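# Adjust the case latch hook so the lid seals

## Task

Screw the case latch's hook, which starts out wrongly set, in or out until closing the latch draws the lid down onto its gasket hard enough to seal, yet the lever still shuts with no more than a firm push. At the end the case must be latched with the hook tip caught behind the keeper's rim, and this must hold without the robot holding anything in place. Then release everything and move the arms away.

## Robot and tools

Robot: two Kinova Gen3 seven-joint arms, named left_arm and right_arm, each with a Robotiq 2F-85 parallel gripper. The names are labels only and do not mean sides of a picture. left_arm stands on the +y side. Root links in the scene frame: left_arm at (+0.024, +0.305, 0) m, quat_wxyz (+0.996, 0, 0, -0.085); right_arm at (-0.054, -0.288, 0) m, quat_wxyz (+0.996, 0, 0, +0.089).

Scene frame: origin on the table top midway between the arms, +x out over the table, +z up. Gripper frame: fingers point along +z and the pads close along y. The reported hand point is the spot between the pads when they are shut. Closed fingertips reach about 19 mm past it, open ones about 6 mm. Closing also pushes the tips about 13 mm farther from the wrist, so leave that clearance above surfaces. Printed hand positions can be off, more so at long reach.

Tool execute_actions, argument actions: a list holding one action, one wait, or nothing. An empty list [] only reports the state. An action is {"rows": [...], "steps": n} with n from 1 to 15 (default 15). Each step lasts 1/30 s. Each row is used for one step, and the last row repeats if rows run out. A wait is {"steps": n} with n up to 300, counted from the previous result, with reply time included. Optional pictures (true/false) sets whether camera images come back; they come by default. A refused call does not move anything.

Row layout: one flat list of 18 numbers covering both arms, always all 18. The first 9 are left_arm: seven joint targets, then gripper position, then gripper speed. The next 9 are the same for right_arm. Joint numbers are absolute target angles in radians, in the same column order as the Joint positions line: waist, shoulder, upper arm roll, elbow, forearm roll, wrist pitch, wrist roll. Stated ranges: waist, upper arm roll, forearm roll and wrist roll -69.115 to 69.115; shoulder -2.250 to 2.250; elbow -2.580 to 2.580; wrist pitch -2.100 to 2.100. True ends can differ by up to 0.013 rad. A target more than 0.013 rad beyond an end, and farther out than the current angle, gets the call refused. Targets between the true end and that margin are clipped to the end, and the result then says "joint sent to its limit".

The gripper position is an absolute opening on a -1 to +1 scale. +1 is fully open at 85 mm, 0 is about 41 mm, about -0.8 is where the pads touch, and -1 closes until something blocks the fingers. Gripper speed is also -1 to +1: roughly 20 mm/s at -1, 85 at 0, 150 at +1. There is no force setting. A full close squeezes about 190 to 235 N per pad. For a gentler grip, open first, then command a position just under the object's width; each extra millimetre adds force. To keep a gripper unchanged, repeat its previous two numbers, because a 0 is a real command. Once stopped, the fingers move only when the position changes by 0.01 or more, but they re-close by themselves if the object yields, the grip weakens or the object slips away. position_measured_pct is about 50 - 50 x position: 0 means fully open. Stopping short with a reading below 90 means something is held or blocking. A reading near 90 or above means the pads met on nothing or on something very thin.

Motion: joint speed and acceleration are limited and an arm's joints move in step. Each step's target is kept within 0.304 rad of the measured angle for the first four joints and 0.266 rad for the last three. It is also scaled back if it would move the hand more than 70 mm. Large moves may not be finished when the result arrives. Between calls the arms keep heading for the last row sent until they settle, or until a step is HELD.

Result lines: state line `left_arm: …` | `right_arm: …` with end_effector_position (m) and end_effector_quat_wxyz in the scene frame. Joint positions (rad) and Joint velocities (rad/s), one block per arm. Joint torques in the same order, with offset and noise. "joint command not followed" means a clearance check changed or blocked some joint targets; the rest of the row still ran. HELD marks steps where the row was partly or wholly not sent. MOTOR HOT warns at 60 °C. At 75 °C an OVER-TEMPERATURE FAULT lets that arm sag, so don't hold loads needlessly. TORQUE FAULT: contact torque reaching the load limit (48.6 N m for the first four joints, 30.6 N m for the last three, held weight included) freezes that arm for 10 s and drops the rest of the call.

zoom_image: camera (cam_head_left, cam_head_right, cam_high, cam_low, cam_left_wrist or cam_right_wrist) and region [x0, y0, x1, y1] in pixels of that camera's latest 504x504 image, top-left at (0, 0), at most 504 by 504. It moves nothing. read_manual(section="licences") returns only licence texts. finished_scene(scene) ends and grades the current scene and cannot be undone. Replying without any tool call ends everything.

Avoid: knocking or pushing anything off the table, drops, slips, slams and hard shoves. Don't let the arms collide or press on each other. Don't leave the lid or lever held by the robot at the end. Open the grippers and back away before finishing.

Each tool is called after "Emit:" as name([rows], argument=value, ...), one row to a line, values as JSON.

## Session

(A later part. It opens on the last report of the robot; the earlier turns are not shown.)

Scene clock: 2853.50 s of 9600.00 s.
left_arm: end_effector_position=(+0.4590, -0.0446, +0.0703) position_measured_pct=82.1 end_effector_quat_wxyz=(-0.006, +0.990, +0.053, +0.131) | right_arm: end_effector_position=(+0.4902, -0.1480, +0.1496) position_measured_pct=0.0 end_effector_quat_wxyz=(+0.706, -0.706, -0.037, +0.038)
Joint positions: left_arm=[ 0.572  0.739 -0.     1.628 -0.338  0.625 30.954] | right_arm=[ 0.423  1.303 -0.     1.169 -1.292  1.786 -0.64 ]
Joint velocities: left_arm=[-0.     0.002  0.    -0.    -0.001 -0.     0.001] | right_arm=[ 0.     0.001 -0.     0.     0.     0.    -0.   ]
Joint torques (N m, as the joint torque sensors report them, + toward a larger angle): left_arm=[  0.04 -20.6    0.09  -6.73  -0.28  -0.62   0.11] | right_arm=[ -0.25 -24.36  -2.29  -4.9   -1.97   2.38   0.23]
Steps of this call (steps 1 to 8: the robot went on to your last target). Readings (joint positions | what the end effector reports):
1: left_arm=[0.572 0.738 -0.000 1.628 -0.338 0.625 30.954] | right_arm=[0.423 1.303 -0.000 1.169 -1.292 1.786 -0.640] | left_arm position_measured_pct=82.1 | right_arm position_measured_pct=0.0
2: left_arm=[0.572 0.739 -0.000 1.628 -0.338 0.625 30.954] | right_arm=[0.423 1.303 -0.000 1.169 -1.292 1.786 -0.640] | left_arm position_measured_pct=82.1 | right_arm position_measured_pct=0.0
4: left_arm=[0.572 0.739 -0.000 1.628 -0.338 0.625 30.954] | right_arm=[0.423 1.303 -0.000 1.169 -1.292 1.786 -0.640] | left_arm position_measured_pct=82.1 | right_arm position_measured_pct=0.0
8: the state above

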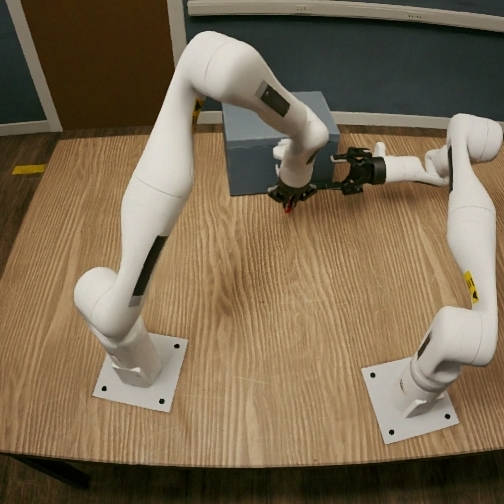

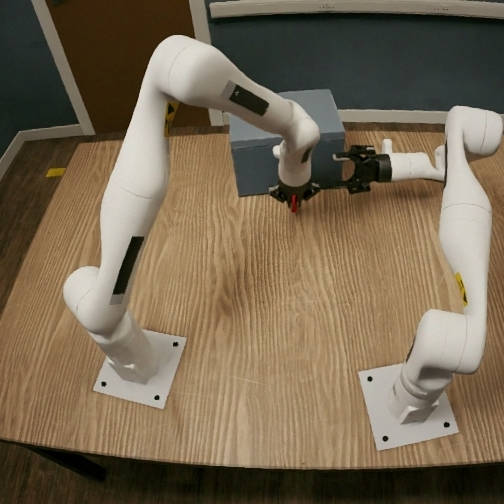

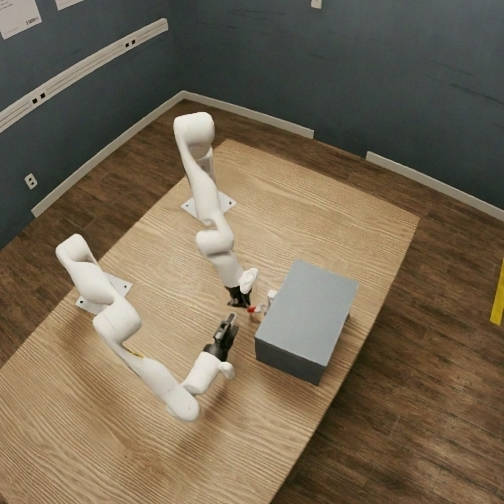

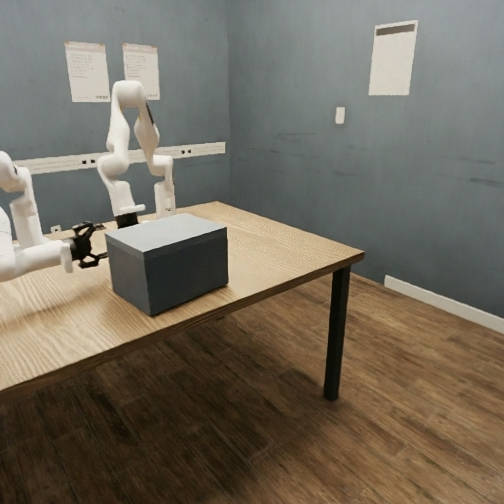

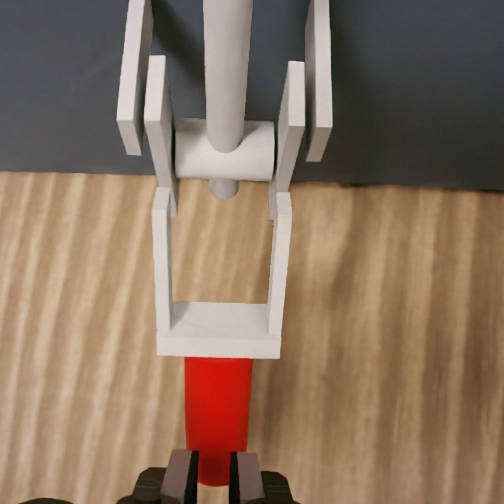

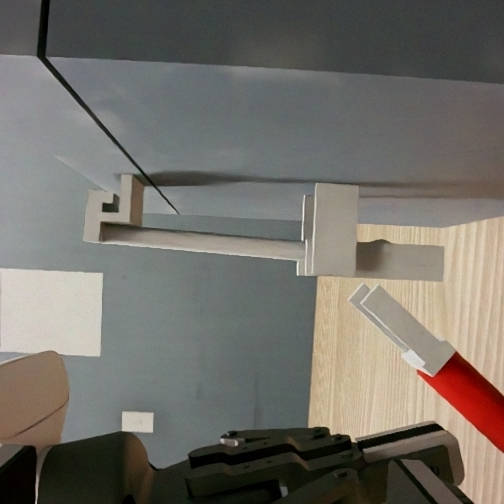

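Emit:
execute_actions([
  {"rows": [[0.5953,0.5598,0,1.5534,-0.2567,0.8741,30.8652,-0.64,0,0.65,1.2,0,1.25,-1.292,1.786,-0.64,1,0.5]],"steps":15},
], pictures=false)

Emit:
execute_actions([
  {"rows": [[0.0,0.3,0,1.6,0,1.2,30.8652,-0.64,0,0.65,1.2,0,1.25,-1.292,1.786,-0.64,1,0.5]],"steps":15},
], pictures=false)

Emit:
execute_actions([
  {"steps":15},
])

Scene clock: 2873.50 s of 9600.00 s.
left_arm: end_effector_position=(+0.4422, -0.0457, +0.1757) position_measured_pct=82.1 end_effector_quat_wxyz=(-0.007, +0.990, +0.052, +0.128) | right_arm: end_effector_position=(+0.5006, -0.2664, +0.1908) position_measured_pct=0.0 end_effector_quat_wxyz=(+0.703, -0.709, +0.034, -0.047)
Joint positions: left_arm=[ 0.595  0.564  0.     1.554 -0.257  0.872 30.866] | right_arm=[ 0.642  1.204  0.002  1.247 -1.292  1.786 -0.64 ]
Joint velocities: left_arm=[ 0.006 -0.039 -0.003 -0.004  0.009  0.032 -0.009] | right_arm=[ 0.075 -0.033 -0.005  0.031  0.001 -0.003 -0.   ]
Joint torques (N m, as the joint torque sensors report them, + toward a larger angle): left_arm=[ -0.19 -18.68   0.74  -8.43  -0.22  -0.85   0.36] | right_arm=[ -3.5  -22.54  -2.99  -4.64  -2.15   2.15   0.21]
Steps of this call (steps 1 to 15: the robot went on to your last target; steps 16 to 585: nothing new was sent; steps 586 to 600: all 15 steps of this action). Readings (joint positions | what the end effector reports):
586: left_arm=[0.572 0.738 -0.000 1.628 -0.338 0.626 30.954] | right_arm=[0.424 1.302 -0.000 1.169 -1.292 1.786 -0.640] | left_arm position_measured_pct=82.1 | right_arm position_measured_pct=0.0
587: left_arm=[0.573 0.732 -0.000 1.626 -0.336 0.633 30.951] | right_arm=[0.431 1.300 -0.001 1.172 -1.292 1.786 -0.640] | left_arm position_measured_pct=82.1 | right_arm position_measured_pct=0.0
589: left_arm=[0.577 0.703 -0.000 1.616 -0.324 0.670 30.938] | right_arm=[0.460 1.286 -0.002 1.182 -1.292 1.785 -0.640] | left_arm position_measured_pct=82.1 | right_arm position_measured_pct=0.0
593: left_arm=[0.588 0.618 -0.000 1.578 -0.284 0.790 30.895] | right_arm=[0.550 1.245 -0.000 1.213 -1.292 1.786 -0.640] | left_arm position_measured_pct=82.1 | right_arm position_measured_pct=0.0
600: the state above

Scene clock: 2874.00 s of 9600.00 s.
left_arm: end_effector_position=(+0.4471, +0.0937, +0.2446) position_measured_pct=82.1 end_effector_quat_wxyz=(+0.001, +0.964, +0.261, +0.055) | right_arm: end_effector_position=(+0.5005, -0.2703, +0.1927) position_measured_pct=0.0 end_effector_quat_wxyz=(+0.703, -0.709, +0.036, -0.050)
Joint positions: left_arm=[ 0.288  0.381  0.001  1.585 -0.079  1.092 30.865] | right_arm=[ 0.65   1.2    0.     1.25  -1.292  1.786 -0.64 ]
Joint velocities: left_arm=[-0.799 -0.259 -0.005  0.045  0.261  0.355 -0.001] | right_arm=[-0.001  0.001 -0.     0.    -0.     0.    -0.   ]
Joint torques (N m, as the joint torque sensors report them, + toward a larger angle): left_arm=[ -0.39 -16.28  -0.17  -8.13   0.22  -0.42   0.12] | right_arm=[ -0.39 -24.31  -1.87  -5.12  -2.06   2.26   0.14]
Steps of this call (steps 1 to 15: all 15 steps of this action). Readings (joint positions | what the end effector reports):
1: left_arm=[0.593 0.562 0.000 1.554 -0.256 0.873 30.866] | right_arm=[0.644 1.203 0.001 1.248 -1.292 1.786 -0.640] | left_arm position_measured_pct=82.1 | right_arm position_measured_pct=0.0
2: left_arm=[0.586 0.555 0.002 1.556 -0.251 0.878 30.866] | right_arm=[0.645 1.202 0.001 1.249 -1.292 1.786 -0.640] | left_arm position_measured_pct=82.1 | right_arm position_measured_pct=0.0
4: left_arm=[0.557 0.529 0.003 1.561 -0.229 0.902 30.866] | right_arm=[0.647 1.201 0.000 1.249 -1.292 1.786 -0.640] | left_arm position_measured_pct=82.1 | right_arm position_measured_pct=0.0
8: left_arm=[0.464 0.462 0.001 1.571 -0.161 0.981 30.866] | right_arm=[0.649 1.200 0.000 1.250 -1.292 1.786 -0.640] | left_arm position_measured_pct=82.1 | right_arm position_measured_pct=0.0
15: the state above

Scene clock: 2874.50 s of 9600.00 s.
left_arm: end_effector_position=(+0.4482, +0.2049, +0.2734) position_measured_pct=82.1 end_effector_quat_wxyz=(+0.011, +0.912, +0.409, +0.017) | right_arm: end_effector_position=(+0.5005, -0.2703, +0.1928) position_measured_pct=0.0 end_effector_quat_wxyz=(+0.703, -0.709, +0.036, -0.050)
Joint positions: left_arm=[ 0.007  0.302 -0.001  1.6   -0.001  1.2   30.865] | right_arm=[ 0.65   1.2   -0.     1.25  -1.292  1.786 -0.64 ]
Joint velocities: left_arm=[-0.058 -0.016  0.017  0.003  0.013  0.006 -0.   ] | right_arm=[-0.001 -0.    -0.     0.     0.     0.001 -0.   ]
Joint torques (N m, as the joint torque sensors report them, + toward a larger angle): left_arm=[ -0.5  -15.03   0.57  -8.75   0.7   -0.64   0.21] | right_arm=[ -0.28 -23.87  -2.32  -5.16  -2.15   2.36   0.24]
Steps of this call (steps 1 to 15: the robot went on to your last target). Readings (joint positions | what the end effector reports):
1: left_arm=[0.261 0.373 0.001 1.587 -0.071 1.103 30.865] | right_arm=[0.650 1.200 0.000 1.250 -1.292 1.786 -0.640] | left_arm position_measured_pct=82.1 | right_arm position_measured_pct=0.0
2: left_arm=[0.234 0.365 0.001 1.588 -0.063 1.114 30.865] | right_arm=[0.650 1.200 0.000 1.250 -1.292 1.786 -0.640] | left_arm position_measured_pct=82.1 | right_arm position_measured_pct=0.0
4: left_arm=[0.179 0.350 0.000 1.591 -0.048 1.134 30.865] | right_arm=[0.650 1.200 0.000 1.250 -1.292 1.786 -0.640] | left_arm position_measured_pct=82.1 | right_arm position_measured_pct=0.0
8: left_arm=[0.074 0.321 -0.001 1.596 -0.020 1.173 30.865] | right_arm=[0.650 1.200 0.000 1.250 -1.292 1.786 -0.640] | left_arm position_measured_pct=82.1 | right_arm position_measured_pct=0.0
15: the state above

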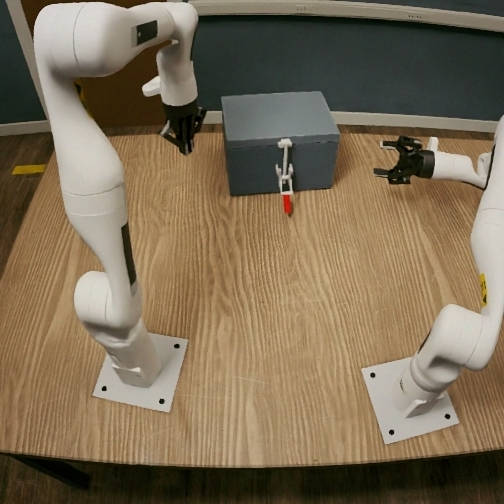

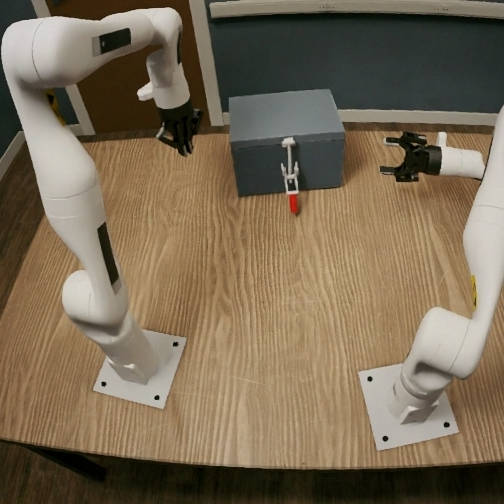

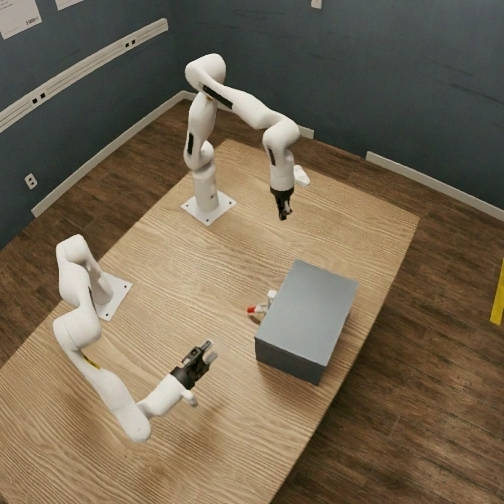

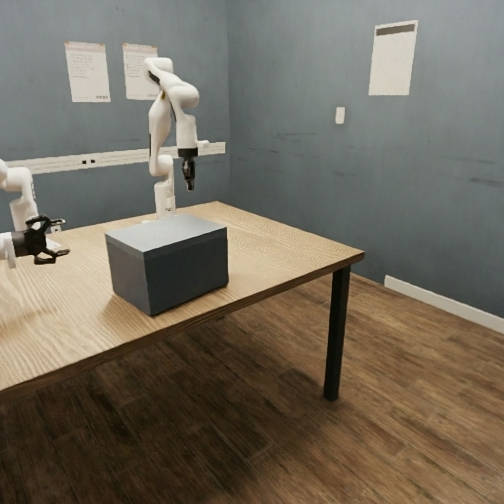

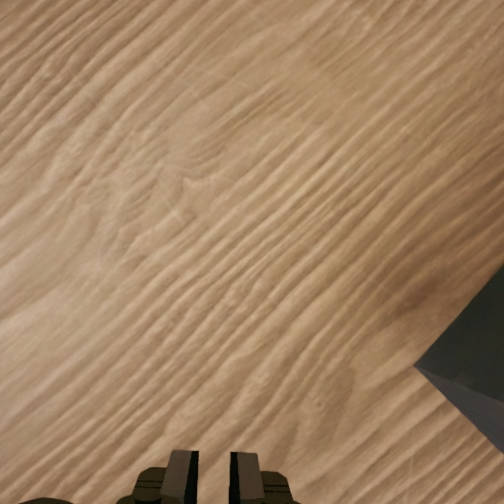

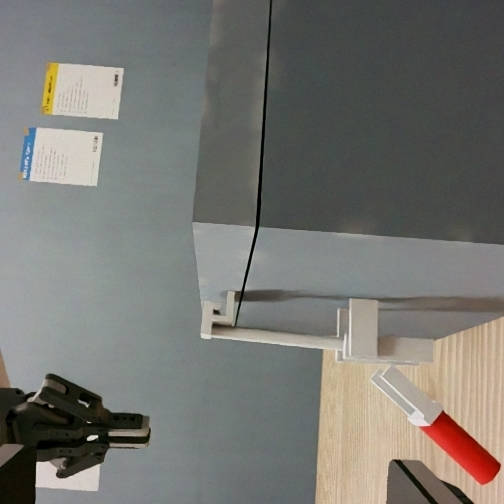

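Emit:
finished_scene(scene=1)

The scene is finished: the task was done.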